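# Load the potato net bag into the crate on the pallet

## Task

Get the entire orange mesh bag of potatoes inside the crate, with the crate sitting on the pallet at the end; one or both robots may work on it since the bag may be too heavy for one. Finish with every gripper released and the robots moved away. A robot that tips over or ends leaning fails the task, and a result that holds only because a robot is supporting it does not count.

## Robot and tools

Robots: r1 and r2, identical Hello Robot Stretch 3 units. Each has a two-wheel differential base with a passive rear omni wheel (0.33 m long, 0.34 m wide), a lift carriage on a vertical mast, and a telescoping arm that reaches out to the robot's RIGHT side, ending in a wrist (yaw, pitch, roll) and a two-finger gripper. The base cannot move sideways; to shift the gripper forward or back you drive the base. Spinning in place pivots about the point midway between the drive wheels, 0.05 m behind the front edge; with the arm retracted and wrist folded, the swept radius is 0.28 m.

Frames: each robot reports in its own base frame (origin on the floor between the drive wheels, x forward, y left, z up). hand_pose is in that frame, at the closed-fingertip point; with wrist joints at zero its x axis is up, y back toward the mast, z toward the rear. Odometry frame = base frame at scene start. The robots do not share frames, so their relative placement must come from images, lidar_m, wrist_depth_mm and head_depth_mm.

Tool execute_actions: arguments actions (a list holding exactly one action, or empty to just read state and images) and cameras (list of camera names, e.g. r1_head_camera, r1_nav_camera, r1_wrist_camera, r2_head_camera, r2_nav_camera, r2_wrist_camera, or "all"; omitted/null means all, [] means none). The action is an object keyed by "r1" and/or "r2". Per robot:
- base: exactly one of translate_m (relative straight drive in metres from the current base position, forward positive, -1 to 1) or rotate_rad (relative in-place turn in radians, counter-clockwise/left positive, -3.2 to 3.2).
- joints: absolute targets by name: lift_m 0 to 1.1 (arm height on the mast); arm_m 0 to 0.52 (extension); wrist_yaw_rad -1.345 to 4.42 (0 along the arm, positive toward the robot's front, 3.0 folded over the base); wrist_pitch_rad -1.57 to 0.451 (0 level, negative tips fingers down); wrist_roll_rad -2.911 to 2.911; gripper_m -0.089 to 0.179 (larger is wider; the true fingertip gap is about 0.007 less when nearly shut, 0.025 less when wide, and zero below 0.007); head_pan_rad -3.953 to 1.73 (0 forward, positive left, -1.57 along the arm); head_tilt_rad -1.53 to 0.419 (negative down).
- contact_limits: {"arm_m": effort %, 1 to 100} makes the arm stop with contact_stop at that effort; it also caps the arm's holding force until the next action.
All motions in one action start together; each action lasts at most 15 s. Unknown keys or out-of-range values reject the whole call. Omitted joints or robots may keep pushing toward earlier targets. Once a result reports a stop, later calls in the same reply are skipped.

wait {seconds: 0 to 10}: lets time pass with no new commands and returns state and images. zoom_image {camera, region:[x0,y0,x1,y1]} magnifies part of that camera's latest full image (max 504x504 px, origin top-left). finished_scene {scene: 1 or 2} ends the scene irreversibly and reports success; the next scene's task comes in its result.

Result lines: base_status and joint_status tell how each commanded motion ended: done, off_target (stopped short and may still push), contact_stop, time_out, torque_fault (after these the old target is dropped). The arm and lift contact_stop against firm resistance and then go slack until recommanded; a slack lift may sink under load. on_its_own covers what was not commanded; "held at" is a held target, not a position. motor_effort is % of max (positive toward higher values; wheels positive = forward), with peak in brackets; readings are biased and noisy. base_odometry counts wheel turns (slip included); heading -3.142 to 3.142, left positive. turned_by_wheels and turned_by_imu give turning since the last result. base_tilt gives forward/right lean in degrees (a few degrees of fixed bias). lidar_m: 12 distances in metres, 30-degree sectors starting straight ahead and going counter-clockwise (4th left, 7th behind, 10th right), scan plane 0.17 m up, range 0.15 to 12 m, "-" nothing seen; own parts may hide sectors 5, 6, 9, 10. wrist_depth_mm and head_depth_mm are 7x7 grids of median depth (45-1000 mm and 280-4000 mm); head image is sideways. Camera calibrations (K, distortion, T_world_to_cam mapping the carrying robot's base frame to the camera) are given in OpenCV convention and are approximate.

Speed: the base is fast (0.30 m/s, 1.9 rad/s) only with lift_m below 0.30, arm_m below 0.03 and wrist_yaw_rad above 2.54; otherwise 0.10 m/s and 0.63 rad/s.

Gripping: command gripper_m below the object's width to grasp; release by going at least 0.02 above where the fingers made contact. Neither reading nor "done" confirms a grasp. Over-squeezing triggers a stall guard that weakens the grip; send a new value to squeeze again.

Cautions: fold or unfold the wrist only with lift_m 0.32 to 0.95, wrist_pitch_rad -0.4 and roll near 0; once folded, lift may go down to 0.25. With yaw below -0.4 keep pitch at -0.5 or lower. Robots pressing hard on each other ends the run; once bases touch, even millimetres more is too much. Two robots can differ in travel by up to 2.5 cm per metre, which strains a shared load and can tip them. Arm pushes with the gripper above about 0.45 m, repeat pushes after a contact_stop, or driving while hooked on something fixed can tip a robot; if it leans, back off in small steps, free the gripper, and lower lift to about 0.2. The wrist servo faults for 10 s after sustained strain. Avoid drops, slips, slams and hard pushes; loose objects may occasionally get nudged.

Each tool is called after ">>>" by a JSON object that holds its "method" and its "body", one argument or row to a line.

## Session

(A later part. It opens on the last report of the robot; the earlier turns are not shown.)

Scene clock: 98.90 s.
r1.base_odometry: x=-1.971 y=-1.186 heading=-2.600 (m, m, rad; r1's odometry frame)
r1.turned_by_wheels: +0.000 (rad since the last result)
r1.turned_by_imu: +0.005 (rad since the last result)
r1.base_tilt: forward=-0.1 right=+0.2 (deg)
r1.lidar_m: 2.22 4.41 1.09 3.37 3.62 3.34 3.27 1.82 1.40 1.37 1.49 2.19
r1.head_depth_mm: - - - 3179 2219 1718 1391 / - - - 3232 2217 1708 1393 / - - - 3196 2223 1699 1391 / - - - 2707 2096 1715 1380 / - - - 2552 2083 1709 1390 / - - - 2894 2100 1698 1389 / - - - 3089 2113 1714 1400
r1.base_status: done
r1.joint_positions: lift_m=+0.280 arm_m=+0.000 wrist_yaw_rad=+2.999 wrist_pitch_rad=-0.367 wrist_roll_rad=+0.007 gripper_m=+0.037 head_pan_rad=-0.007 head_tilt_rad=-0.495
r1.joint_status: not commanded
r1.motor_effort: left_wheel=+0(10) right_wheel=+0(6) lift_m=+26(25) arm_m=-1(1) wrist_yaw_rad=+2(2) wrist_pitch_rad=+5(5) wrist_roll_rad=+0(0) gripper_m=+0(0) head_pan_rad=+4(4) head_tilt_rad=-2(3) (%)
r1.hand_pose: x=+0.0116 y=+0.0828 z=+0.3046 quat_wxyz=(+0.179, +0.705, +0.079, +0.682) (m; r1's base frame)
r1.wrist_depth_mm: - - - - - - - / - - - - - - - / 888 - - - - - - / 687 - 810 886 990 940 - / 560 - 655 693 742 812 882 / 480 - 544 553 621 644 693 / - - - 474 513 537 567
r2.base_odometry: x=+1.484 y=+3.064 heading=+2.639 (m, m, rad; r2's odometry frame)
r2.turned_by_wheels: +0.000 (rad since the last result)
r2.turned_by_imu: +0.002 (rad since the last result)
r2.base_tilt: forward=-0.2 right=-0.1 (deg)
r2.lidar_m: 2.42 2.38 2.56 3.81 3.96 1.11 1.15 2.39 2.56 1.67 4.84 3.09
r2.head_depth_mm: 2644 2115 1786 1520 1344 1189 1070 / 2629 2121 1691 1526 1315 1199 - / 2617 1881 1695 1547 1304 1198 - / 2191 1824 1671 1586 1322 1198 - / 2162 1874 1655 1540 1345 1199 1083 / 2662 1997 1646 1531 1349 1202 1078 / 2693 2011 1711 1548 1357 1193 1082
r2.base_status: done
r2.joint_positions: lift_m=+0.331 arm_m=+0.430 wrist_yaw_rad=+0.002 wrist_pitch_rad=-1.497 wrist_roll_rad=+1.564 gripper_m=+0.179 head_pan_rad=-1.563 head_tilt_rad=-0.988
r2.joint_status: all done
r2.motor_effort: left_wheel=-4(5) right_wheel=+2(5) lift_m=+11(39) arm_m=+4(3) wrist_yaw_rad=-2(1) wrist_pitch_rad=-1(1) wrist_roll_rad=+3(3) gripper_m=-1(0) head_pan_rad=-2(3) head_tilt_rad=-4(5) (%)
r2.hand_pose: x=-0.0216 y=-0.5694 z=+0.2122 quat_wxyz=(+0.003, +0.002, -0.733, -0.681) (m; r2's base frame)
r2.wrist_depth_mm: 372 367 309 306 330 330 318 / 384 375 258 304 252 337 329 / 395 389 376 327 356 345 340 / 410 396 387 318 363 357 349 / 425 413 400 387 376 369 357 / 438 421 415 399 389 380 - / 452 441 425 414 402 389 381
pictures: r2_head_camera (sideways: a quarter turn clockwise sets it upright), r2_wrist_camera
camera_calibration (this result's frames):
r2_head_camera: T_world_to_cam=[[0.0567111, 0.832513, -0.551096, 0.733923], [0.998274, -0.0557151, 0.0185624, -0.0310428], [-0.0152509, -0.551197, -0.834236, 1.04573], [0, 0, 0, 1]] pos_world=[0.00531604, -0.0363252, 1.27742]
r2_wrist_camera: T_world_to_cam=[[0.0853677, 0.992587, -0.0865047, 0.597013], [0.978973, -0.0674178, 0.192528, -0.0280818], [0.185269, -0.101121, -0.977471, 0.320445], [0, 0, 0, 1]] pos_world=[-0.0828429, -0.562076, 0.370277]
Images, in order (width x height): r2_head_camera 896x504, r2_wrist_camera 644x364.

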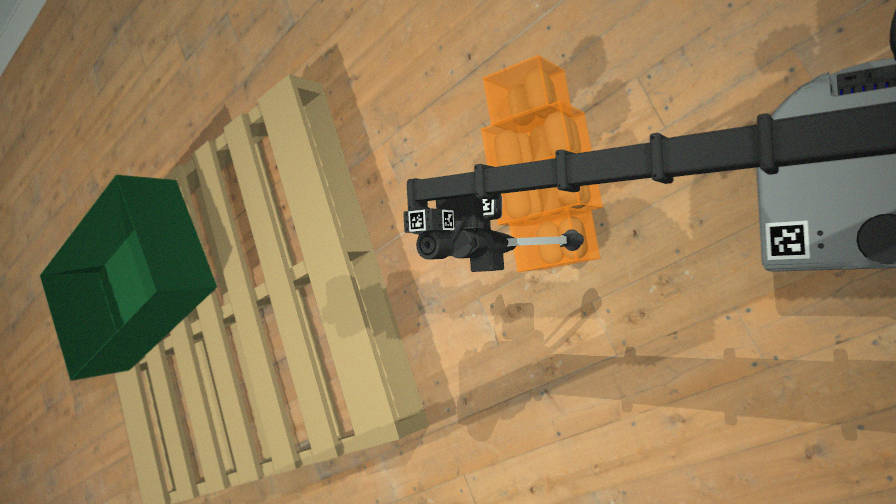

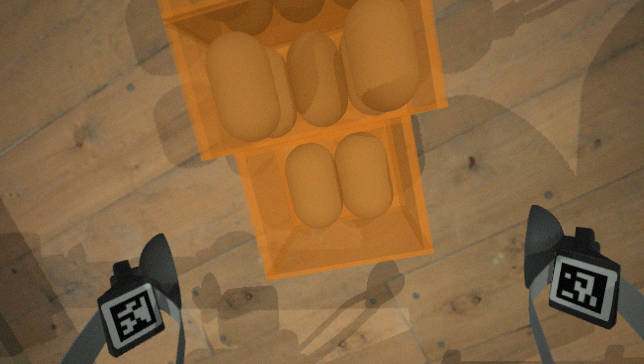

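>>> {"method": "execute_actions", "body": {
  "actions": [
    {"r2":{"joints":{"arm_m":0.42,"lift_m":0.17}}}
  ],
  "cameras": ["r2_head_camera","r2_wrist_camera"]
}}

Scene clock: 109.30 s.
r1.base_odometry: x=-1.971 y=-1.186 heading=-2.600 (m, m, rad; r1's odometry frame)
r1.turned_by_wheels: +0.000 (rad since the last result)
r1.turned_by_imu: +0.001 (rad since the last result)
r1.base_tilt: forward=+0.2 right=+0.2 (deg)
r1.lidar_m: 2.22 1.34 1.09 3.37 3.62 3.32 3.25 1.81 1.40 1.37 1.49 2.19
r1.head_depth_mm: - - - 3215 2207 1701 1381 / - - - 3179 2228 1713 1386 / - - - 3203 2230 1721 1387 / - - - 2714 2080 1697 1388 / - - - 2535 2102 1706 1389 / - - - 2927 2101 1711 1388 / - - - 3118 2100 1712 1394
r1.base_status: not commanded
r1.joint_positions: lift_m=+0.280 arm_m=+0.000 wrist_yaw_rad=+2.999 wrist_pitch_rad=-0.367 wrist_roll_rad=+0.007 gripper_m=+0.037 head_pan_rad=-0.007 head_tilt_rad=-0.495
r1.joint_status: not commanded
r1.motor_effort: left_wheel=-1(0) right_wheel=+0(0) lift_m=+25(25) arm_m=-1(1) wrist_yaw_rad=+2(1) wrist_pitch_rad=+5(5) wrist_roll_rad=+0(0) gripper_m=+0(0) head_pan_rad=+3(3) head_tilt_rad=-1(1) (%)
r1.hand_pose: x=+0.0116 y=+0.0828 z=+0.3046 quat_wxyz=(+0.179, +0.705, +0.079, +0.682) (m; r1's base frame)
r1.wrist_depth_mm: - - - - - 890 - / - - - - - - - / 864 - - - - - - / 693 - 812 886 982 934 - / 569 - 651 696 734 810 882 / 480 - 548 558 617 648 700 / - - - 476 513 536 563
r2.base_odometry: x=+1.484 y=+3.064 heading=+2.639 (m, m, rad; r2's odometry frame)
r2.turned_by_wheels: +0.000 (rad since the last result)
r2.turned_by_imu: +0.001 (rad since the last result)
r2.base_tilt: forward=-0.4 right=-0.2 (deg)
r2.lidar_m: 2.42 2.39 2.56 3.79 3.95 1.11 1.16 2.38 2.56 1.67 4.82 3.09
r2.head_depth_mm: 2626 2131 1773 1520 1339 1188 1074 / 2634 2133 1688 1528 1314 1192 - / 2645 1904 1665 1566 1315 1214 - / 2228 1837 1665 1556 1324 1200 - / 2171 1859 1656 1543 1345 1197 1075 / 2674 1987 1657 1525 1349 1208 1085 / 2725 2015 1718 1554 1349 1207 1087
r2.base_status: not commanded
r2.joint_positions: lift_m=+0.192 arm_m=+0.420 wrist_yaw_rad=+0.002 wrist_pitch_rad=-1.444 wrist_roll_rad=+1.564 gripper_m=+0.179 head_pan_rad=-1.563 head_tilt_rad=-0.989
r2.joint_status: lift_m contact_stop (moved -0.138 of -0.161); the others done
r2.on_its_own: lift_m is slack since a contact_stop, until your next command for it (your +0.170 is given up)
r2.motor_effort: left_wheel=-1(4) right_wheel=+0(1) lift_m=+27(26) arm_m=-3(4) wrist_yaw_rad=-1(2) wrist_pitch_rad=-16(20) wrist_roll_rad=+3(3) gripper_m=-1(2) head_pan_rad=-2(1) head_tilt_rad=-5(5) (%)
r2.hand_pose: x=-0.0215 y=-0.5735 z=+0.0739 quat_wxyz=(+0.003, +0.002, -0.750, -0.661) (m; r2's base frame)
r2.wrist_depth_mm: 250 124 174 167 111 114 195 / 258 127 154 173 126 207 200 / 267 144 187 230 222 214 206 / 275 265 252 186 177 221 212 / 287 274 261 189 181 228 216 / 297 - 269 251 243 235 - / 310 295 278 265 253 242 232
pictures: r2_head_camera (sideways: a quarter turn clockwise sets it upright), r2_wrist_camera
camera_calibration (this result's frames):
r2_head_camera: T_world_to_cam=[[0.0567646, 0.833019, -0.550324, 0.732917], [0.99827, -0.0558011, 0.0185037, -0.0309663], [-0.0152948, -0.550423, -0.834746, 1.0464], [0, 0, 0, 1]] pos_world=[0.00531336, -0.0363024, 1.27739]
r2_wrist_camera: T_world_to_cam=[[0.085344, 0.986639, -0.138781, 0.589584], [0.978958, -0.0571239, 0.195903, 0.00388269], [0.185358, -0.15258, -0.970753, 0.154921], [0, 0, 0, 1]] pos_world=[-0.0828342, -0.557847, 0.231452]
Images, in order (width x height): r2_head_camera 896x504, r2_wrist_camera 644x364.

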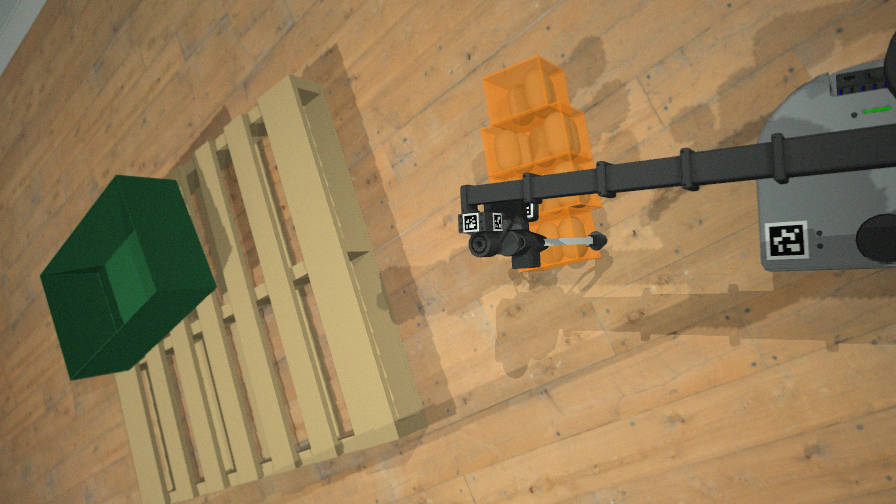

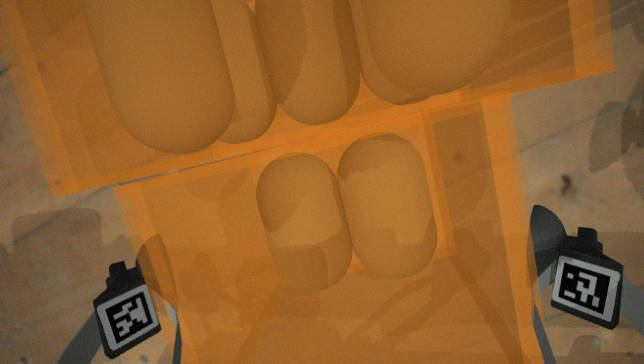

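>>> {"method": "execute_actions", "body": {
  "actions": [
    {"r2":{"base":{"translate_m":-0.04},"joints":{"arm_m":0.445,"lift_m":0.3,"wrist_pitch_rad":-1.5}}}
  ],
  "cameras": []
}}

>>> {"method": "execute_actions", "body": {
  "actions": [
    {"r2":{"joints":{"lift_m":0.16}}}
  ],
  "cameras": ["r2_head_camera","r2_wrist_camera"]
}}

Scene clock: 116.50 s.
r1.base_odometry: x=-1.971 y=-1.186 heading=-2.600 (m, m, rad; r1's odometry frame)
r1.turned_by_wheels: +0.000 (rad since the last result)
r1.turned_by_imu: +0.001 (rad since the last result)
r1.base_tilt: forward=+0.1 right=+0.4 (deg)
r1.lidar_m: 2.22 4.39 1.05 3.37 3.61 3.34 3.26 1.82 1.40 1.36 1.49 2.19
r1.head_depth_mm: - - - 3142 2226 1696 1375 / - - - 3173 2209 1709 1387 / - - - 3207 2244 1713 1398 / - - - 2712 2092 1703 1383 / - - - 2563 2123 1721 1393 / - - - 2909 2099 1719 1398 / - - - 3099 2109 1714 1384
r1.base_status: not commanded
r1.joint_positions: lift_m=+0.280 arm_m=+0.000 wrist_yaw_rad=+2.999 wrist_pitch_rad=-0.367 wrist_roll_rad=+0.007 gripper_m=+0.037 head_pan_rad=-0.007 head_tilt_rad=-0.495
r1.joint_status: not commanded
r1.motor_effort: left_wheel=+0(0) right_wheel=+0(0) lift_m=+26(25) arm_m=-1(1) wrist_yaw_rad=+1(2) wrist_pitch_rad=+5(5) wrist_roll_rad=+0(0) gripper_m=+0(0) head_pan_rad=+3(3) head_tilt_rad=-2(2) (%)
r1.hand_pose: x=+0.0116 y=+0.0828 z=+0.3046 quat_wxyz=(+0.179, +0.705, +0.079, +0.682) (m; r1's base frame)
r1.wrist_depth_mm: - - - - - - - / - - - - - - - / 872 - - - - - - / 690 - 805 875 954 894 - / 573 - 673 715 743 821 875 / 479 - 546 555 613 642 691 / - - - 474 514 537 564
r2.base_odometry: x=+1.519 y=+3.045 heading=+2.639 (m, m, rad; r2's odometry frame)
r2.turned_by_wheels: +0.000 (rad since the last result)
r2.turned_by_imu: +0.001 (rad since the last result)
r2.base_tilt: forward=-0.3 right=-0.1 (deg)
r2.lidar_m: 2.46 2.43 2.60 3.89 3.94 1.07 1.11 2.35 2.52 1.67 4.86 3.13
r2.head_depth_mm: 2638 2123 1767 1521 1331 1191 1069 / 2632 2120 1710 1536 1309 1194 - / 2634 1959 1698 1553 1296 1193 - / 2574 1853 1662 1576 1318 1197 - / 2200 1869 1659 1528 1343 1191 1077 / 2658 2021 1658 1541 1348 1196 1079 / 2680 1998 1726 1523 1350 1204 1084
r2.base_status: done
r2.joint_positions: lift_m=+0.299 arm_m=+0.445 wrist_yaw_rad=+0.003 wrist_pitch_rad=-1.497 wrist_roll_rad=+1.564 gripper_m=+0.179 head_pan_rad=-1.563 head_tilt_rad=-0.989
r2.joint_status: all done
r2.motor_effort: left_wheel=-2(9) right_wheel=+1(13) lift_m=+44(46) arm_m=+3(4) wrist_yaw_rad=-4(4) wrist_pitch_rad=-1(17) wrist_roll_rad=+3(5) gripper_m=-1(2) head_pan_rad=-3(1) head_tilt_rad=-5(5) (%)
r2.hand_pose: x=-0.0216 y=-0.5844 z=+0.1806 quat_wxyz=(+0.004, +0.003, -0.733, -0.681) (m; r2's base frame)
r2.wrist_depth_mm: 340 333 226 269 302 301 296 / 353 343 327 283 215 310 304 / 362 354 232 279 224 316 311 / 374 362 354 306 332 327 319 / 386 376 368 299 338 339 325 / 397 389 377 365 354 346 - / 414 405 391 380 366 357 349
pictures: none
No camera images: the call's "cameras" was empty. Leave "cameras" out to get every camera's image.

Scene clock: 118.43 s.
r1.base_odometry: x=-1.971 y=-1.186 heading=-2.600 (m, m, rad; r1's odometry frame)
r1.turned_by_wheels: +0.000 (rad since the last result)
r1.turned_by_imu: +0.000 (rad since the last result)
r1.base_tilt: forward=+0.2 right=+0.2 (deg)
r1.lidar_m: 2.23 1.32 1.05 3.37 3.61 3.33 3.27 1.82 1.40 1.37 1.49 2.19
r1.head_depth_mm: - - - 3137 2213 1714 1388 / - - - 3176 2223 1713 1392 / - - - 3192 2229 1720 1387 / - - - 2713 2097 1709 1385 / - - - 2555 2119 1723 1390 / - - - 2895 2100 1712 1384 / - - - 3080 2089 1720 1385
r1.base_status: not commanded
r1.joint_positions: lift_m=+0.280 arm_m=+0.000 wrist_yaw_rad=+2.999 wrist_pitch_rad=-0.367 wrist_roll_rad=+0.007 gripper_m=+0.037 head_pan_rad=-0.007 head_tilt_rad=-0.495
r1.joint_status: not commanded
r1.motor_effort: left_wheel=+0(0) right_wheel=+0(0) lift_m=+26(25) arm_m=-1(1) wrist_yaw_rad=+1(2) wrist_pitch_rad=+5(5) wrist_roll_rad=+0(0) gripper_m=+0(0) head_pan_rad=+3(3) head_tilt_rad=-2(1) (%)
r1.hand_pose: x=+0.0116 y=+0.0828 z=+0.3046 quat_wxyz=(+0.179, +0.705, +0.079, +0.682) (m; r1's base frame)
r1.wrist_depth_mm: - - - - - 820 - / - - - - - - - / 873 - - - - - - / 689 - 803 889 936 916 - / 572 - 660 702 758 814 886 / 483 - 546 558 618 631 688 / - - - 476 505 530 572
r2.base_odometry: x=+1.519 y=+3.045 heading=+2.640 (m, m, rad; r2's odometry frame)
r2.turned_by_wheels: +0.000 (rad since the last result)
r2.turned_by_imu: +0.001 (rad since the last result)
r2.base_tilt: forward=-0.4 right=-0.1 (deg)
r2.lidar_m: 2.46 2.42 2.60 3.88 3.93 1.08 1.11 2.34 2.52 1.68 4.87 3.15
r2.head_depth_mm: 2631 2103 1773 1540 1333 1194 1071 / 2647 2122 1717 1527 1320 1186 - / 2663 1943 1690 1561 1302 1204 - / 2557 1841 1663 1572 1307 1199 - / 2182 1868 1660 1536 1343 1203 1076 / 2664 1997 1660 1545 1348 1200 1078 / 2675 2006 1715 1511 1347 1203 1081
r2.base_status: not commanded
r2.joint_positions: lift_m=+0.213 arm_m=+0.445 wrist_yaw_rad=+0.003 wrist_pitch_rad=-1.458 wrist_roll_rad=+1.561 gripper_m=+0.179 head_pan_rad=-1.563 head_tilt_rad=-0.989
r2.joint_status: lift_m contact_stop (moved -0.086 of -0.139)
r2.on_its_own: lift_m is slack since a contact_stop, until your next command for it (your +0.160 is given up)
r2.motor_effort: left_wheel=-1(3) right_wheel=-1(1) lift_m=+27(36) arm_m=+2(4) wrist_yaw_rad=-3(4) wrist_pitch_rad=-12(15) wrist_roll_rad=+4(4) gripper_m=-2(1) head_pan_rad=-4(2) head_tilt_rad=-5(4) (%)
r2.hand_pose: x=-0.0215 y=-0.5945 z=+0.0942 quat_wxyz=(+0.005, +0.004, -0.746, -0.666) (m; r2's base frame)
r2.wrist_depth_mm: 268 257 197 235 138 124 215 / 275 266 146 190 145 127 220 / 286 274 148 194 159 132 227 / 295 284 153 256 247 239 233 / 306 293 281 213 202 248 238 / 317 - 291 214 208 257 - / 331 315 301 286 275 263 255
pictures: r2_head_camera (sideways: a quarter turn clockwise sets it upright), r2_wrist_camera
camera_calibration (this result's frames):
r2_head_camera: T_world_to_cam=[[0.0567877, 0.833064, -0.550254, 0.732826], [0.998269, -0.0558307, 0.0184983, -0.0309593], [-0.0153108, -0.550352, -0.834792, 1.04646], [0, 0, 0, 1]] pos_world=[0.00531232, -0.0363003, 1.27739]
r2_wrist_camera: T_world_to_cam=[[0.0799147, 0.988934, -0.124996, 0.613066], [0.979355, -0.0545372, 0.194655, 0.000381709], [0.185684, -0.137972, -0.972875, 0.180246], [0, 0, 0, 1]] pos_world=[-0.0828356, -0.581392, 0.251914]
Images, in order (width x height): r2_head_camera 896x504, r2_wrist_camera 644x364.

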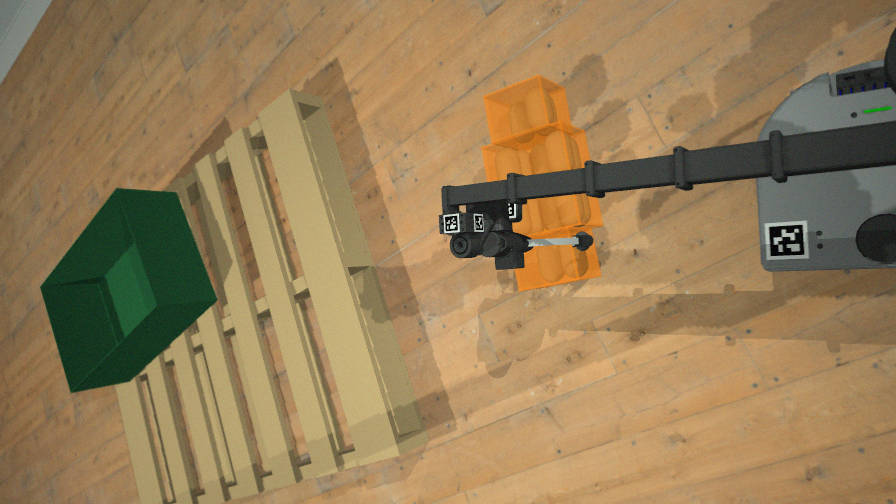

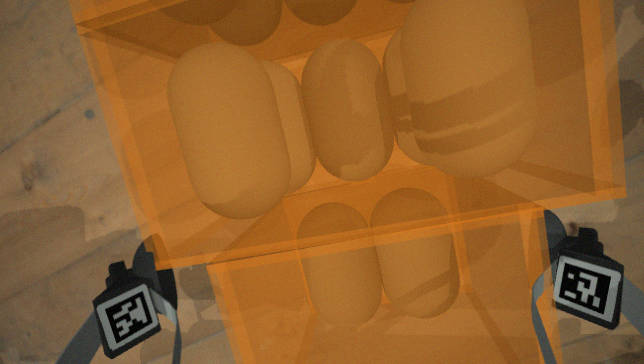

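>>> {"method": "execute_actions", "body": {
  "actions": [
    {"r2":{"base":{"translate_m":0.025},"joints":{"arm_m":0.428,"lift_m":0.28,"wrist_pitch_rad":-1.5}}}
  ],
  "cameras": []
}}

>>> {"method": "execute_actions", "body": {
  "actions": [
    {"r2":{"joints":{"lift_m":0.16}}}
  ],
  "cameras": ["r2_head_camera","r2_wrist_camera"]
}}

Scene clock: 124.10 s.
r1.base_odometry: x=-1.971 y=-1.186 heading=-2.600 (m, m, rad; r1's odometry frame)
r1.turned_by_wheels: +0.000 (rad since the last result)
r1.turned_by_imu: +0.000 (rad since the last result)
r1.base_tilt: forward=+0.1 right=+0.3 (deg)
r1.lidar_m: 2.23 1.30 1.08 3.38 3.61 3.34 3.27 1.81 1.40 1.37 1.49 2.20
r1.head_depth_mm: - - - 3148 2223 1702 1391 / - - - 3193 2220 1715 1383 / - - - 3200 2215 1715 1391 / - - - 2696 2094 1720 1387 / - - - 2568 2100 1706 1388 / - - - 2886 2102 1709 1391 / - - - 3079 2119 1713 1391
r1.base_status: not commanded
r1.joint_positions: lift_m=+0.280 arm_m=+0.000 wrist_yaw_rad=+2.999 wrist_pitch_rad=-0.367 wrist_roll_rad=+0.007 gripper_m=+0.037 head_pan_rad=-0.007 head_tilt_rad=-0.495
r1.joint_status: not commanded
r1.motor_effort: left_wheel=-1(0) right_wheel=+0(0) lift_m=+25(26) arm_m=-1(1) wrist_yaw_rad=+1(1) wrist_pitch_rad=+5(5) wrist_roll_rad=+0(0) gripper_m=+0(0) head_pan_rad=+3(3) head_tilt_rad=-1(1) (%)
r1.hand_pose: x=+0.0116 y=+0.0828 z=+0.3046 quat_wxyz=(+0.179, +0.705, +0.079, +0.682) (m; r1's base frame)
r1.wrist_depth_mm: - - - - - - - / - - - - - - - / 888 - - - - - - / 698 - 805 873 964 918 - / 567 - 666 703 743 825 890 / 486 - 548 550 609 642 688 / - - - 480 516 531 569
r2.base_odometry: x=+1.497 y=+3.057 heading=+2.639 (m, m, rad; r2's odometry frame)
r2.turned_by_wheels: +0.000 (rad since the last result)
r2.turned_by_imu: +0.001 (rad since the last result)
r2.base_tilt: forward=-0.3 right=-0.1 (deg)
r2.lidar_m: 2.43 2.40 2.58 3.83 3.92 1.10 1.14 2.37 2.54 1.67 4.85 3.12
r2.head_depth_mm: 2634 2122 1775 1532 1344 1192 1070 / 2639 2107 1726 1526 1315 1197 - / 2653 1944 1679 1560 1295 1196 - / 2199 1825 1665 1567 1324 1196 - / 2157 1868 1648 1544 1353 1201 1077 / 2669 1992 1655 1534 1347 1206 1078 / 2677 1994 1733 1548 1350 1203 1077
r2.base_status: done
r2.joint_positions: lift_m=+0.279 arm_m=+0.428 wrist_yaw_rad=+0.002 wrist_pitch_rad=-1.493 wrist_roll_rad=+1.568 gripper_m=+0.179 head_pan_rad=-1.563 head_tilt_rad=-0.989
r2.joint_status: all done
r2.motor_effort: left_wheel=-3(6) right_wheel=+1(9) lift_m=+44(45) arm_m=-2(6) wrist_yaw_rad=-1(3) wrist_pitch_rad=-2(17) wrist_roll_rad=+1(4) gripper_m=-1(0) head_pan_rad=-2(3) head_tilt_rad=-5(5) (%)
r2.hand_pose: x=-0.0215 y=-0.5687 z=+0.1606 quat_wxyz=(+0.002, +0.001, -0.734, -0.680) (m; r2's base frame)
r2.wrist_depth_mm: 321 315 265 256 190 282 277 / 332 322 206 254 197 290 283 / 343 334 214 271 305 298 290 / 354 345 332 270 314 307 299 / 363 356 346 280 320 317 306 / 379 369 354 345 334 326 - / 391 381 369 354 346 334 327
pictures: none
No camera images: the call's "cameras" was empty. Leave "cameras" out to get every camera's image.

Scene clock: 125.83 s.
r1.base_odometry: x=-1.971 y=-1.186 heading=-2.600 (m, m, rad; r1's odometry frame)
r1.turned_by_wheels: +0.000 (rad since the last result)
r1.turned_by_imu: +0.000 (rad since the last result)
r1.base_tilt: forward=+0.0 right=+0.3 (deg)
r1.lidar_m: 2.23 1.32 1.07 3.37 3.62 3.32 3.27 1.82 1.40 1.37 1.50 2.20
r1.head_depth_mm: - - - 3176 2214 1711 1395 / - - - 3155 2209 1705 1385 / - - - 3163 2227 1702 1385 / - - - 2719 2109 1711 1392 / - - - 2559 2096 1718 1389 / - - - 2894 2119 1701 1394 / - - - 3108 2105 1718 1395
r1.base_status: not commanded
r1.joint_positions: lift_m=+0.280 arm_m=+0.000 wrist_yaw_rad=+2.999 wrist_pitch_rad=-0.367 wrist_roll_rad=+0.007 gripper_m=+0.037 head_pan_rad=-0.007 head_tilt_rad=-0.495
r1.joint_status: not commanded
r1.motor_effort: left_wheel=-1(0) right_wheel=+0(0) lift_m=+25(25) arm_m=-1(1) wrist_yaw_rad=+1(1) wrist_pitch_rad=+5(5) wrist_roll_rad=+0(0) gripper_m=+0(0) head_pan_rad=+3(3) head_tilt_rad=-2(2) (%)
r1.hand_pose: x=+0.0116 y=+0.0828 z=+0.3046 quat_wxyz=(+0.179, +0.705, +0.079, +0.682) (m; r1's base frame)
r1.wrist_depth_mm: - - - - - 861 - / - - - - - - - / 871 - - - - - - / 697 - 805 917 955 918 - / 569 - 668 711 755 819 883 / 482 - 544 553 610 638 688 / - - - 475 520 538 576
r2.base_odometry: x=+1.497 y=+3.057 heading=+2.640 (m, m, rad; r2's odometry frame)
r2.turned_by_wheels: +0.000 (rad since the last result)
r2.turned_by_imu: -0.001 (rad since the last result)
r2.base_tilt: forward=-0.3 right=+0.0 (deg)
r2.lidar_m: 2.43 2.40 2.58 3.82 3.96 1.10 1.14 2.37 2.54 1.68 4.84 3.12
r2.head_depth_mm: 2653 2117 1770 1531 1339 1187 1074 / 2621 2123 1744 1521 1313 1189 - / 2676 1944 1694 1564 1308 1212 - / 2237 1850 1669 1571 1319 1198 - / 2168 1874 1658 1545 1343 1196 1080 / 2684 1998 1658 1535 1352 1196 1078 / 2671 1994 1740 1538 1344 1202 1083
r2.base_status: not commanded
r2.joint_positions: lift_m=+0.191 arm_m=+0.428 wrist_yaw_rad=+0.002 wrist_pitch_rad=-1.487 wrist_roll_rad=+1.568 gripper_m=+0.179 head_pan_rad=-1.563 head_tilt_rad=-0.989
r2.joint_status: lift_m contact_stop (moved -0.088 of -0.119)
r2.on_its_own: lift_m is slack since a contact_stop, until your next command for it (your +0.160 is given up)
r2.motor_effort: left_wheel=-1(5) right_wheel=+0(2) lift_m=+28(36) arm_m=+1(2) wrist_yaw_rad=-2(2) wrist_pitch_rad=-4(6) wrist_roll_rad=+1(1) gripper_m=-1(1) head_pan_rad=-1(2) head_tilt_rad=-4(5) (%)
r2.hand_pose: x=-0.0215 y=-0.5701 z=+0.0721 quat_wxyz=(+0.002, +0.001, -0.736, -0.677) (m; r2's base frame)
r2.wrist_depth_mm: 236 120 175 165 110 111 199 / 244 122 175 170 119 207 205 / 253 125 144 182 223 216 211 / 262 253 239 194 225 223 217 / 270 262 253 186 182 231 223 / 280 - 261 193 240 238 - / 291 282 270 262 253 244 237
pictures: r2_head_camera (sideways: a quarter turn clockwise sets it upright), r2_wrist_camera
camera_calibration (this result's frames):
r2_head_camera: T_world_to_cam=[[0.0568191, 0.833497, -0.549594, 0.731966], [0.998267, -0.055887, 0.0184481, -0.0308939], [-0.0153387, -0.54969, -0.835228, 1.04702], [0, 0, 0, 1]] pos_world=[0.00531066, -0.0362809, 1.27736]
r2_wrist_camera: T_world_to_cam=[[0.0884555, 0.991462, -0.095803, 0.585658], [0.978712, -0.068628, 0.193422, -0.00193094], [0.185196, -0.110873, -0.976427, 0.177863], [0, 0, 0, 1]] pos_world=[-0.0828543, -0.56107, 0.230152]
Images, in order (width x height): r2_head_camera 896x504, r2_wrist_camera 644x364.

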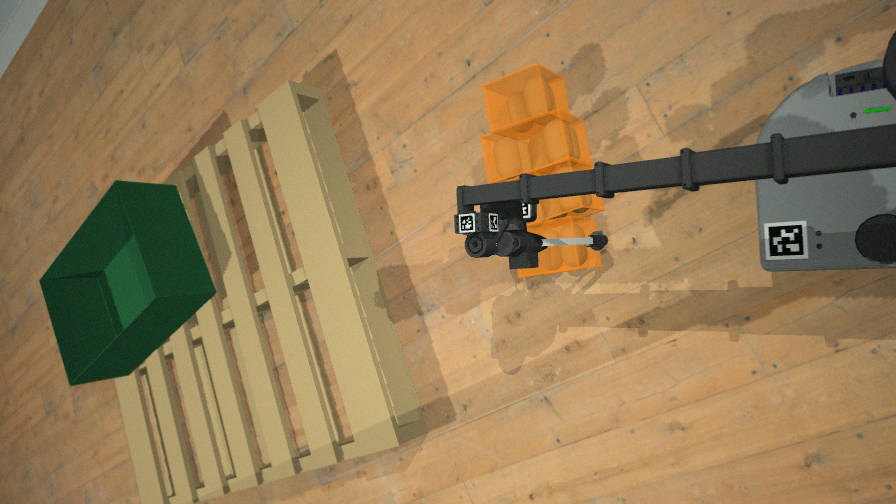

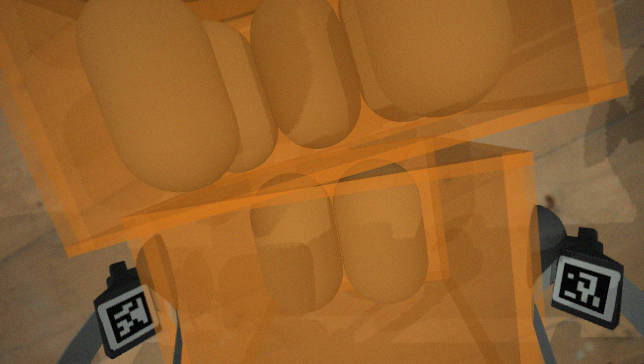

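Probably down at floor (pitch not loaded). Close and test lift.

>>> {"method": "execute_actions", "body": {
  "actions": [
    {"r2":{"joints":{"lift_m":0.2,"gripper_m":0.03}}}
  ],
  "cameras": []
}}

>>> {"method": "execute_actions", "body": {
  "actions": [
    {"r2":{"joints":{"lift_m":0.3}}}
  ],
  "cameras": ["r2_head_camera","r2_wrist_camera"]
}}

Scene clock: 130.13 s.
r1.base_odometry: x=-1.971 y=-1.186 heading=-2.600 (m, m, rad; r1's odometry frame)
r1.turned_by_wheels: +0.000 (rad since the last result)
r1.turned_by_imu: +0.000 (rad since the last result)
r1.base_tilt: forward=+0.0 right=+0.4 (deg)
r1.lidar_m: 2.23 1.32 1.07 3.38 3.61 3.33 3.25 1.82 1.40 1.37 1.49 2.19
r1.head_depth_mm: - - - 3161 2220 1707 1386 / - - - 3189 2220 1705 1389 / - - - 3170 2219 1713 1389 / - - - 2712 2098 1713 1390 / - - - 2586 2109 1720 1395 / - - - 2904 2111 1721 1394 / - - - 3081 2104 1708 1398
r1.base_status: not commanded
r1.joint_positions: lift_m=+0.280 arm_m=+0.000 wrist_yaw_rad=+2.999 wrist_pitch_rad=-0.367 wrist_roll_rad=+0.007 gripper_m=+0.037 head_pan_rad=-0.007 head_tilt_rad=-0.495
r1.joint_status: not commanded
r1.motor_effort: left_wheel=-1(0) right_wheel=+0(0) lift_m=+25(25) arm_m=-1(1) wrist_yaw_rad=+1(1) wrist_pitch_rad=+5(5) wrist_roll_rad=+0(0) gripper_m=+0(0) head_pan_rad=+4(3) head_tilt_rad=-2(1) (%)
r1.hand_pose: x=+0.0116 y=+0.0828 z=+0.3046 quat_wxyz=(+0.179, +0.705, +0.079, +0.682) (m; r1's base frame)
r1.wrist_depth_mm: - - - - - 837 - / - - - - - - - / 876 - - - - 978 - / 693 - 818 888 961 915 - / 563 - 663 705 745 807 888 / 485 - 548 557 611 647 691 / - - - 477 511 539 573
r2.base_odometry: x=+1.497 y=+3.057 heading=+2.640 (m, m, rad; r2's odometry frame)
r2.turned_by_wheels: +0.000 (rad since the last result)
r2.turned_by_imu: +0.001 (rad since the last result)
r2.base_tilt: forward=-0.4 right=-0.1 (deg)
r2.lidar_m: 2.44 2.40 2.57 3.83 3.94 1.10 1.14 2.37 2.55 1.67 4.85 3.11
r2.head_depth_mm: 2644 2117 1770 1517 1337 1187 1072 / 2609 2121 1710 1520 1319 1196 - / 2638 1936 1677 1561 1313 1209 - / 2196 1843 1674 1565 1319 1198 - / 2148 1870 1637 1537 1347 1197 1078 / 2701 1989 1649 1530 1346 1200 1078 / 2643 1982 1723 1537 1352 1207 1081
r2.base_status: not commanded
r2.joint_positions: lift_m=+0.199 arm_m=+0.428 wrist_yaw_rad=+0.002 wrist_pitch_rad=-1.496 wrist_roll_rad=+1.567 gripper_m=+0.033 head_pan_rad=-1.563 head_tilt_rad=-0.989
r2.joint_status: all done
r2.motor_effort: left_wheel=+1(0) right_wheel=-2(2) lift_m=+41(45) arm_m=+1(1) wrist_yaw_rad=-2(2) wrist_pitch_rad=-1(5) wrist_roll_rad=+2(1) gripper_m=-60(100) head_pan_rad=-1(2) head_tilt_rad=-4(4) (%)
r2.hand_pose: x=-0.0215 y=-0.5678 z=+0.0807 quat_wxyz=(+0.002, +0.001, -0.733, -0.680) (m; r2's base frame)
r2.wrist_depth_mm: 241 127 184 172 115 211 208 / 249 128 180 175 123 217 214 / 257 131 151 188 230 225 219 / 264 259 247 200 232 231 225 / 273 266 257 191 188 239 231 / 283 278 265 201 248 246 236 / 295 285 276 268 259 253 247
pictures: none
No camera images: the call's "cameras" was empty. Leave "cameras" out to get every camera's image.

Scene clock: 131.87 s.
r1.base_odometry: x=-1.971 y=-1.186 heading=-2.600 (m, m, rad; r1's odometry frame)
r1.turned_by_wheels: +0.000 (rad since the last result)
r1.turned_by_imu: +0.000 (rad since the last result)
r1.base_tilt: forward=+0.0 right=+0.3 (deg)
r1.lidar_m: 2.22 1.26 1.08 3.38 3.62 3.33 3.26 1.82 1.40 1.37 1.49 2.19
r1.head_depth_mm: - - - 3169 2212 1704 1385 / - - - 3177 2202 1706 1387 / - - - 3189 2225 1706 1391 / - - - 2716 2094 1721 1375 / - - - 2569 2080 1721 1400 / - - - 2896 2085 1718 1388 / - - - 3091 2104 1704 1399
r1.base_status: not commanded
r1.joint_positions: lift_m=+0.280 arm_m=+0.000 wrist_yaw_rad=+2.999 wrist_pitch_rad=-0.367 wrist_roll_rad=+0.007 gripper_m=+0.037 head_pan_rad=-0.007 head_tilt_rad=-0.495
r1.joint_status: not commanded
r1.motor_effort: left_wheel=+0(0) right_wheel=+0(0) lift_m=+26(25) arm_m=-1(1) wrist_yaw_rad=+1(2) wrist_pitch_rad=+5(5) wrist_roll_rad=+0(0) gripper_m=+0(0) head_pan_rad=+3(3) head_tilt_rad=-2(2) (%)
r1.hand_pose: x=+0.0116 y=+0.0828 z=+0.3046 quat_wxyz=(+0.179, +0.705, +0.079, +0.682) (m; r1's base frame)
r1.wrist_depth_mm: - - - - - - - / - - - - - - - / 883 - - - - - - / 698 - 792 882 972 922 - / 571 - 654 715 741 809 887 / 484 - 543 559 606 648 698 / - - - 477 513 531 573
r2.base_odometry: x=+1.497 y=+3.057 heading=+2.639 (m, m, rad; r2's odometry frame)
r2.turned_by_wheels: +0.000 (rad since the last result)
r2.turned_by_imu: +0.000 (rad since the last result)
r2.base_tilt: forward=-0.3 right=+0.0 (deg)
r2.lidar_m: 2.44 2.40 2.58 3.82 3.94 1.10 1.14 2.37 2.54 0.50 4.86 3.11
r2.head_depth_mm: 2624 2094 1749 1515 1330 1186 1071 / 2633 2103 1714 1525 1313 1197 - / 2635 1949 1691 1553 1275 1189 - / 2200 1826 1661 1564 1274 1190 - / 2180 1853 1642 1532 1343 1198 1078 / 2645 1989 1646 1543 1348 1201 1086 / 2668 2005 1726 1542 1356 1196 1081
r2.base_status: not commanded
r2.joint_positions: lift_m=+0.299 arm_m=+0.428 wrist_yaw_rad=+0.009 wrist_pitch_rad=-1.497 wrist_roll_rad=+1.552 gripper_m=+0.042 head_pan_rad=-1.563 head_tilt_rad=-0.990
r2.joint_status: all done
r2.on_its_own: gripper_m is held at +0.039, not at your +0.030, by its stall guard, which is still easing
r2.motor_effort: left_wheel=-6(8) right_wheel=+5(7) lift_m=+56(56) arm_m=-1(1) wrist_yaw_rad=-9(11) wrist_pitch_rad=-1(2) wrist_roll_rad=+7(8) gripper_m=-48(58) head_pan_rad=-3(2) head_tilt_rad=-4(4) (%)
r2.hand_pose: x=-0.0216 y=-0.5676 z=+0.1800 quat_wxyz=(+0.010, +0.009, -0.732, -0.681) (m; r2's base frame)
r2.wrist_depth_mm: 336 330 211 251 177 301 293 / 348 338 183 317 164 306 301 / 359 350 169 224 170 318 309 / 369 359 217 226 329 326 317 / 383 374 360 207 199 334 326 / 396 386 374 197 194 347 333 / 409 400 388 205 364 354 348
pictures: r2_head_camera (sideways: a quarter turn clockwise sets it upright), r2_wrist_camera
camera_calibration (this result's frames):
r2_head_camera: T_world_to_cam=[[0.0569513, 0.833663, -0.54933, 0.731621], [0.998258, -0.0560527, 0.018428, -0.0308677], [-0.0154287, -0.549422, -0.835402, 1.04725], [0, 0, 0, 1]] pos_world=[0.0053048, -0.036273, 1.27734]
r2_wrist_camera: T_world_to_cam=[[0.0662748, 0.994107, -0.0857791, 0.592771], [0.980257, -0.0488183, 0.191605, -0.0109795], [0.186288, -0.0967841, -0.977716, 0.291735], [0, 0, 0, 1]] pos_world=[-0.0828698, -0.561579, 0.338185]
Images, in order (width x height): r2_head_camera 896x504, r2_wrist_camera 644x364.

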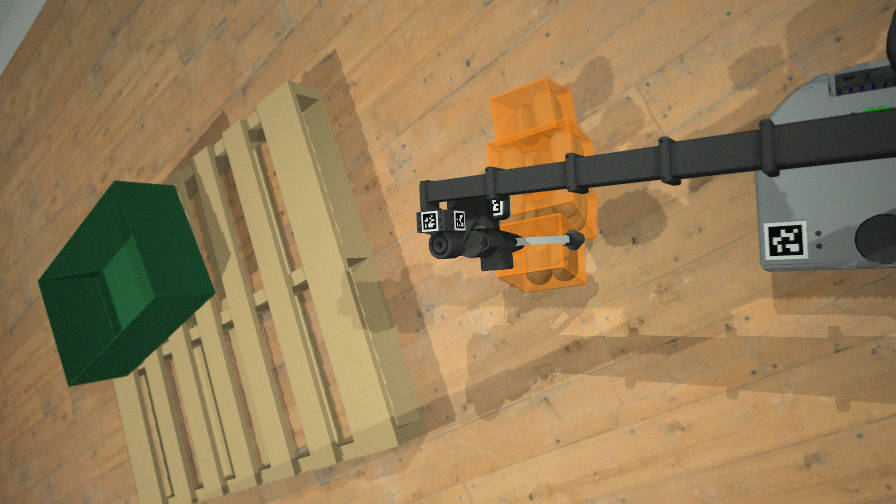

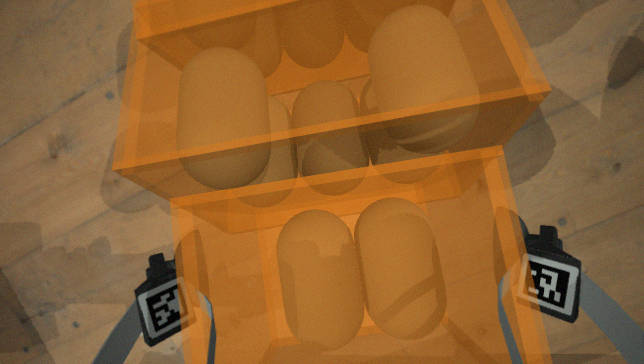

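>>> {"method": "execute_actions", "body": {
  "actions": [
    {"r2":{"joints":{"lift_m":0.75,"gripper_m":0.05}}}
  ],
  "cameras": ["r2_head_camera","r2_wrist_camera"]
}}

Scene clock: 137.73 s.
r1.base_odometry: x=-1.971 y=-1.186 heading=-2.600 (m, m, rad; r1's odometry frame)
r1.turned_by_wheels: +0.000 (rad since the last result)
r1.turned_by_imu: +0.001 (rad since the last result)
r1.base_tilt: forward=+0.2 right=+0.3 (deg)
r1.lidar_m: 2.23 1.27 1.07 3.37 3.61 3.31 3.26 1.82 1.40 1.36 1.49 2.19
r1.head_depth_mm: - - - 3198 2216 1704 1392 / - - - 3220 2217 1711 1381 / - - - 3187 2228 1703 1388 / - - - 2714 2088 1705 1391 / - - - 2609 2102 1705 1395 / - - - 2893 2090 1707 1384 / - - - 3066 2097 1720 1405
r1.base_status: not commanded
r1.joint_positions: lift_m=+0.280 arm_m=+0.000 wrist_yaw_rad=+2.999 wrist_pitch_rad=-0.367 wrist_roll_rad=+0.007 gripper_m=+0.037 head_pan_rad=-0.007 head_tilt_rad=-0.495
r1.joint_status: not commanded
r1.motor_effort: left_wheel=+0(0) right_wheel=+0(0) lift_m=+25(25) arm_m=-1(1) wrist_yaw_rad=+2(1) wrist_pitch_rad=+5(5) wrist_roll_rad=-1(0) gripper_m=+1(0) head_pan_rad=+3(3) head_tilt_rad=-2(1) (%)
r1.hand_pose: x=+0.0116 y=+0.0828 z=+0.3046 quat_wxyz=(+0.179, +0.705, +0.079, +0.682) (m; r1's base frame)
r1.wrist_depth_mm: - - - - - - - / - - - - - - - / 881 - - - - - - / 684 - 815 880 988 909 - / 570 - 674 698 737 806 897 / 483 - 548 552 611 650 692 / - - - 473 510 539 569
r2.base_odometry: x=+1.497 y=+3.057 heading=+2.640 (m, m, rad; r2's odometry frame)
r2.turned_by_wheels: +0.000 (rad since the last result)
r2.turned_by_imu: +0.002 (rad since the last result)
r2.base_tilt: forward=-0.3 right=-0.1 (deg)
r2.lidar_m: 2.44 2.40 2.58 3.84 3.96 1.10 1.14 2.37 2.54 0.49 4.85 3.10
r2.head_depth_mm: 2600 2104 1768 1524 1334 1189 1073 / 2647 2110 1719 1521 1344 1207 - / 2653 1937 1682 1471 1306 1208 - / 2190 1834 1669 1503 1296 1193 - / 2161 1869 1644 1537 1349 1200 1075 / 2651 1986 1654 1532 1349 1201 1084 / 2676 2001 1726 1547 1349 1205 1085
r2.base_status: not commanded
r2.joint_positions: lift_m=+0.488 arm_m=+0.428 wrist_yaw_rad=+0.002 wrist_pitch_rad=-1.490 wrist_roll_rad=+1.569 gripper_m=+0.068 head_pan_rad=-1.564 head_tilt_rad=-0.990
r2.joint_status: lift_m contact_stop (moved +0.190 of +0.451); gripper_m off_target (ended at +0.068, target +0.050)
r2.on_its_own: gripper_m is held at +0.066, not at your +0.050, by its stall guard, which is still easing; lift_m is slack since a contact_stop, until your next command for it (your +0.750 is given up)
r2.motor_effort: left_wheel=+0(7) right_wheel=-1(9) lift_m=+30(65) arm_m=-1(1) wrist_yaw_rad=-2(10) wrist_pitch_rad=-3(4) wrist_roll_rad=+1(7) gripper_m=-36(75) head_pan_rad=-1(3) head_tilt_rad=-4(5) (%)
r2.hand_pose: x=-0.0215 y=-0.5694 z=+0.3697 quat_wxyz=(+0.001, +0.001, -0.735, -0.678) (m; r2's base frame)
r2.wrist_depth_mm: 533 515 504 489 476 465 456 / 545 533 520 503 493 478 470 / 558 543 535 333 318 488 480 / 573 567 553 236 210 504 495 / 582 580 549 249 237 521 508 / 595 601 576 236 237 544 515 / 508 612 606 184 179 548 540
pictures: r2_head_camera (sideways: a quarter turn clockwise sets it upright), r2_wrist_camera
camera_calibration (this result's frames):
r2_head_camera: T_world_to_cam=[[0.057009, 0.833689, -0.549283, 0.73156], [0.998254, -0.0561231, 0.0184245, -0.030863], [-0.0154672, -0.549374, -0.835433, 1.04729], [0, 0, 0, 1]] pos_world=[0.00530227, -0.0362715, 1.27734]
r2_wrist_camera: T_world_to_cam=[[0.0902802, 0.991585, -0.0927868, 0.612539], [0.97856, -0.0710028, 0.193339, -0.0607761], [0.185123, -0.108252, -0.976735, 0.470131], [0, 0, 0, 1]] pos_world=[-0.0828594, -0.560807, 0.527779]
Images, in order (width x height): r2_head_camera 896x504, r2_wrist_camera 644x364.

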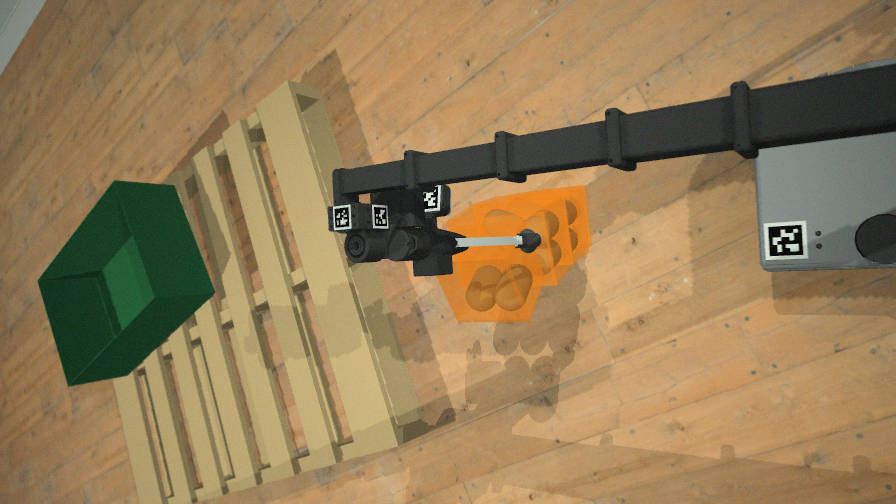

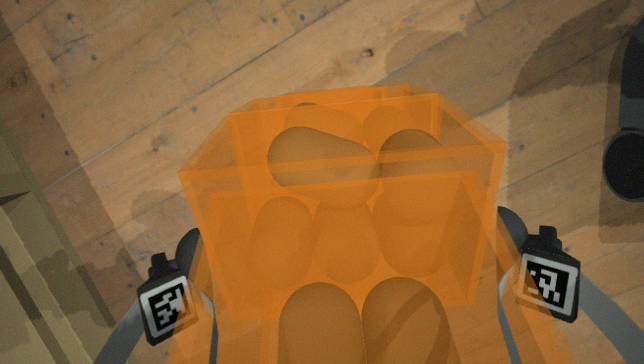

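>>> {"method": "execute_actions", "body": {
  "actions": [
    {"r2":{"base":{"translate_m":0.4},"joints":{"lift_m":0.42,"gripper_m":0.04}}}
  ],
  "cameras": []
}}

>>> {"method": "execute_actions", "body": {
  "actions": [
    {"r2":{"base":{"rotate_rad":-1.29}}}
  ],
  "cameras": ["r2_head_camera","r2_nav_camera","r1_head_camera"]
}}

Scene clock: 148.43 s.
r1.base_odometry: x=-1.971 y=-1.186 heading=-2.600 (m, m, rad; r1's odometry frame)
r1.turned_by_wheels: +0.000 (rad since the last result)
r1.turned_by_imu: +0.001 (rad since the last result)
r1.base_tilt: forward=+0.2 right=+0.3 (deg)
r1.lidar_m: 2.23 1.58 1.48 3.37 3.59 3.32 3.26 1.82 1.40 1.37 1.49 2.20
r1.head_depth_mm: - - - 3173 2205 1715 1379 / - - - 3187 2188 1712 1387 / - - - 3201 2229 1705 1401 / - - - 2704 2103 1706 1392 / - - - 2567 2094 1707 1395 / - - - 2882 2099 1720 1390 / - - - 3104 2109 1706 1394
r1.base_status: not commanded
r1.joint_positions: lift_m=+0.280 arm_m=+0.000 wrist_yaw_rad=+2.999 wrist_pitch_rad=-0.367 wrist_roll_rad=+0.007 gripper_m=+0.037 head_pan_rad=-0.007 head_tilt_rad=-0.495
r1.joint_status: not commanded
r1.motor_effort: left_wheel=+0(0) right_wheel=+0(0) lift_m=+26(25) arm_m=-1(1) wrist_yaw_rad=+2(2) wrist_pitch_rad=+5(5) wrist_roll_rad=+0(0) gripper_m=+0(0) head_pan_rad=+3(3) head_tilt_rad=-2(2) (%)
r1.hand_pose: x=+0.0116 y=+0.0828 z=+0.3046 quat_wxyz=(+0.179, +0.705, +0.079, +0.682) (m; r1's base frame)
r1.wrist_depth_mm: - - - - - - - / - - - - - - - / 885 - - - - - - / 684 - 820 892 984 - - / 570 - 665 706 762 815 887 / 485 - 546 554 613 644 687 / - - - 479 512 532 571
r2.base_odometry: x=+1.147 y=+3.249 heading=+2.639 (m, m, rad; r2's odometry frame)
r2.turned_by_wheels: +0.000 (rad since the last result)
r2.turned_by_imu: +0.001 (rad since the last result)
r2.base_tilt: forward=-0.3 right=+0.0 (deg)
r2.lidar_m: 2.06 2.03 2.19 3.26 4.12 3.54 1.49 2.74 0.51 0.49 4.69 2.64
r2.head_depth_mm: 2627 1974 1690 1530 1334 1191 1067 / 2597 1852 1653 1523 1339 1206 - / 2186 1844 1670 1499 1277 1199 - / 2540 1977 1651 1491 1276 1194 - / 2641 1978 1694 1539 1341 1188 1081 / 2693 2084 1793 1528 1346 1204 1089 / 2687 2160 1800 1549 1344 1206 1080
r2.base_status: done
r2.joint_positions: lift_m=+0.456 arm_m=+0.428 wrist_yaw_rad=+0.002 wrist_pitch_rad=-1.498 wrist_roll_rad=+1.566 gripper_m=+0.067 head_pan_rad=-1.564 head_tilt_rad=-0.990
r2.joint_status: lift_m contact_stop (moved -0.033 of -0.068); gripper_m off_target (ended at +0.067, target +0.040)
r2.on_its_own: gripper_m is held at +0.065, not at your +0.040, by its stall guard, which is still easing; lift_m is slack since a contact_stop, until your next command for it (your +0.420 is given up)
r2.motor_effort: left_wheel=-3(17) right_wheel=+2(9) lift_m=+27(31) arm_m=-1(1) wrist_yaw_rad=-2(2) wrist_pitch_rad=+0(12) wrist_roll_rad=+2(3) gripper_m=-36(100) head_pan_rad=-1(2) head_tilt_rad=-4(5) (%)
r2.hand_pose: x=-0.0216 y=-0.5675 z=+0.3370 quat_wxyz=(+0.003, +0.002, -0.732, -0.681) (m; r2's base frame)
r2.wrist_depth_mm: 496 481 472 454 451 440 431 / 504 497 485 313 454 447 442 / 519 505 499 247 247 461 450 / 521 529 513 241 202 477 462 / 472 540 522 243 238 492 474 / 572 563 541 213 202 514 486 / 591 581 564 184 178 519 508
pictures: none
No camera images: the call's "cameras" was empty. Leave "cameras" out to get every camera's image.

not run: a stop came earlier in this reply.

>>> {"method": "execute_actions", "body": {
  "actions": [
    {"r2":{"base":{"rotate_rad":-1.29},"joints":{"lift_m":0.47}}}
  ],
  "cameras": ["r2_head_camera","r2_nav_camera","r1_head_camera"]
}}

Scene clock: 153.60 s.
r1.base_odometry: x=-1.971 y=-1.186 heading=-2.600 (m, m, rad; r1's odometry frame)
r1.turned_by_wheels: +0.000 (rad since the last result)
r1.turned_by_imu: +0.001 (rad since the last result)
r1.base_tilt: forward=+0.0 right=+0.4 (deg)
r1.lidar_m: 2.22 1.03 1.54 3.38 3.63 3.32 3.26 1.82 1.40 1.36 1.49 2.19
r1.head_depth_mm: - - - 3170 2218 1700 1392 / - - - 3200 2216 1703 1388 / - - - 3231 2225 1698 1383 / - - - 2703 2103 1707 1393 / - - - 2558 2098 1711 1390 / - - - 2877 2110 1715 1395 / - - - 3114 2097 1709 1390
r1.base_status: not commanded
r1.joint_positions: lift_m=+0.280 arm_m=+0.000 wrist_yaw_rad=+2.999 wrist_pitch_rad=-0.367 wrist_roll_rad=+0.007 gripper_m=+0.037 head_pan_rad=-0.007 head_tilt_rad=-0.495
r1.joint_status: not commanded
r1.motor_effort: left_wheel=+0(0) right_wheel=+0(0) lift_m=+25(25) arm_m=-1(1) wrist_yaw_rad=+1(0) wrist_pitch_rad=+5(5) wrist_roll_rad=-1(0) gripper_m=+0(0) head_pan_rad=+3(3) head_tilt_rad=-2(2) (%)
r1.hand_pose: x=+0.0116 y=+0.0828 z=+0.3046 quat_wxyz=(+0.179, +0.705, +0.079, +0.682) (m; r1's base frame)
r1.wrist_depth_mm: - - - - - - - / - - - - - - - / 906 - - - - - 900 / 690 - 800 887 977 - 968 / 565 - 661 707 760 804 877 / 487 - 545 557 612 641 688 / - - - 481 512 541 568
r2.base_odometry: x=+1.147 y=+3.249 heading=+1.350 (m, m, rad; r2's odometry frame)
r2.turned_by_wheels: -1.289 (rad since the last result)
r2.turned_by_imu: -1.291 (rad since the last result)
r2.base_tilt: forward=-0.3 right=+0.0 (deg)
r2.lidar_m: 4.67 3.37 2.21 2.03 2.06 2.58 4.07 4.14 1.49 0.49 2.77 1.70
r2.head_depth_mm: 2530 1751 1692 1524 1336 1188 1069 / 2477 2100 1766 1524 1329 1214 - / 2448 2127 1813 1503 1339 1204 - / 2445 2123 1826 1483 1276 1195 - / 2405 2120 1794 1534 1322 1196 1076 / 2393 2140 1777 1536 1349 1195 1081 / 2362 2152 1800 1528 1348 1204 1081
r2.base_status: done
r2.joint_positions: lift_m=+0.470 arm_m=+0.428 wrist_yaw_rad=+0.001 wrist_pitch_rad=-1.487 wrist_roll_rad=+1.571 gripper_m=+0.094 head_pan_rad=-1.564 head_tilt_rad=-0.990
r2.joint_status: all done
r2.on_its_own: gripper_m is held at +0.093, not at your +0.040, by its stall guard, which is still easing
r2.motor_effort: left_wheel=+11(21) right_wheel=-10(19) lift_m=+37(60) arm_m=+1(1) wrist_yaw_rad=+0(5) wrist_pitch_rad=-4(16) wrist_roll_rad=+0(4) gripper_m=-6(33) head_pan_rad=-2(2) head_tilt_rad=-4(4) (%)
r2.hand_pose: x=-0.0215 y=-0.5702 z=+0.3509 quat_wxyz=(+0.001, +0.000, -0.736, -0.677) (m; r2's base frame)
r2.wrist_depth_mm: 514 503 488 471 460 450 435 / 527 514 504 487 471 464 450 / 547 534 515 504 490 472 459 / 565 548 533 426 496 491 476 / 579 572 545 253 215 505 484 / 602 592 556 246 234 519 501 / 635 607 587 221 218 536 522
pictures: r1_head_camera (sideways: a quarter turn clockwise sets it upright), r2_head_camera (sideways: a quarter turn clockwise sets it upright), r2_nav_camera (sideways: a quarter turn counterclockwise sets it upright)
camera_calibration (this result's frames):
r1_head_camera: T_world_to_cam=[[-0.406543, 0.0497806, -0.912274, 1.20916], [0.0687971, 0.997348, 0.0237643, -0.029137], [0.911038, -0.0531006, -0.40889, 0.484519], [0, 0, 0, 1]] pos_world=[0.0521635, -0.0054045, 1.30189]
r2_head_camera: T_world_to_cam=[[0.0570093, 0.833689, -0.549283, 0.73156], [0.998254, -0.0561234, 0.0184245, -0.030863], [-0.0154674, -0.549374, -0.835433, 1.04729], [0, 0, 0, 1]] pos_world=[0.00530225, -0.0362715, 1.27734]
r2_nav_camera: T_world_to_cam=[[-0.0211466, -0.809144, 0.58723, -0.71154], [-0.999612, 0.0277726, 0.00227104, 0.0512347], [-0.0181465, -0.586954, -0.809417, 1.01627], [0, 0, 0, 1]] pos_world=[0.0546099, 0.0193419, 1.24031]
Images, in order (width x height): r1_head_camera 896x504, r2_head_camera 896x504, r2_nav_camera 672x504.

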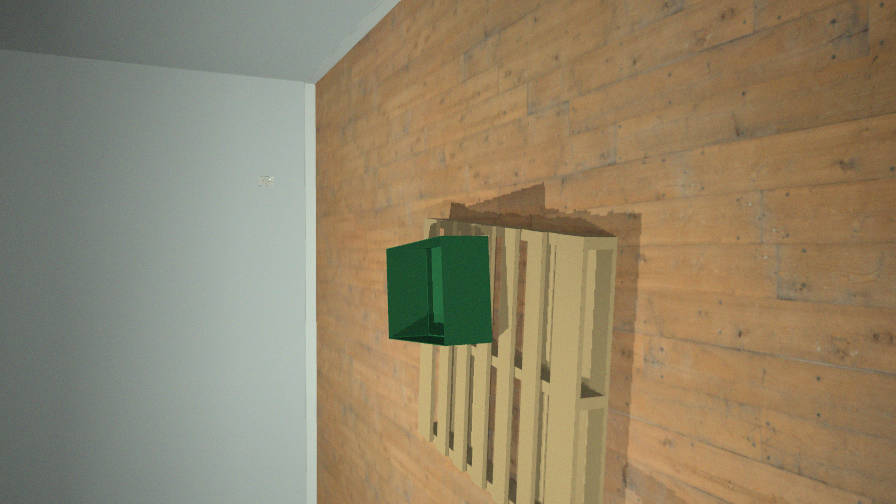

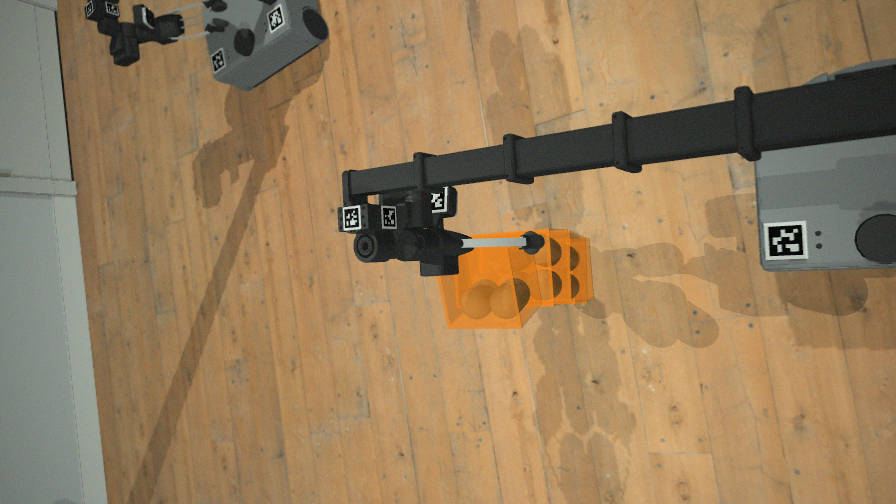

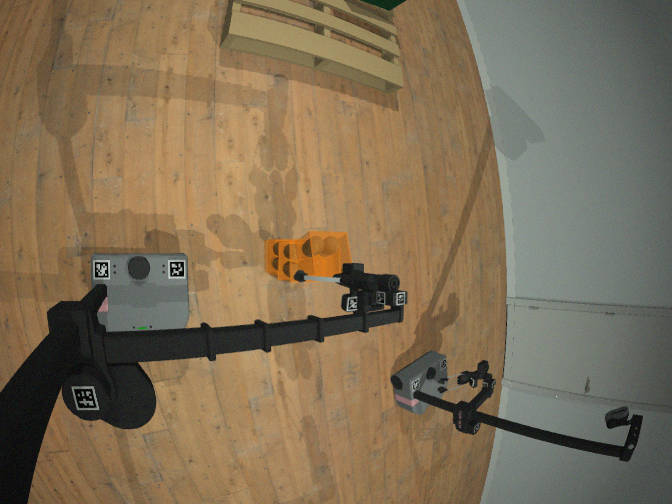

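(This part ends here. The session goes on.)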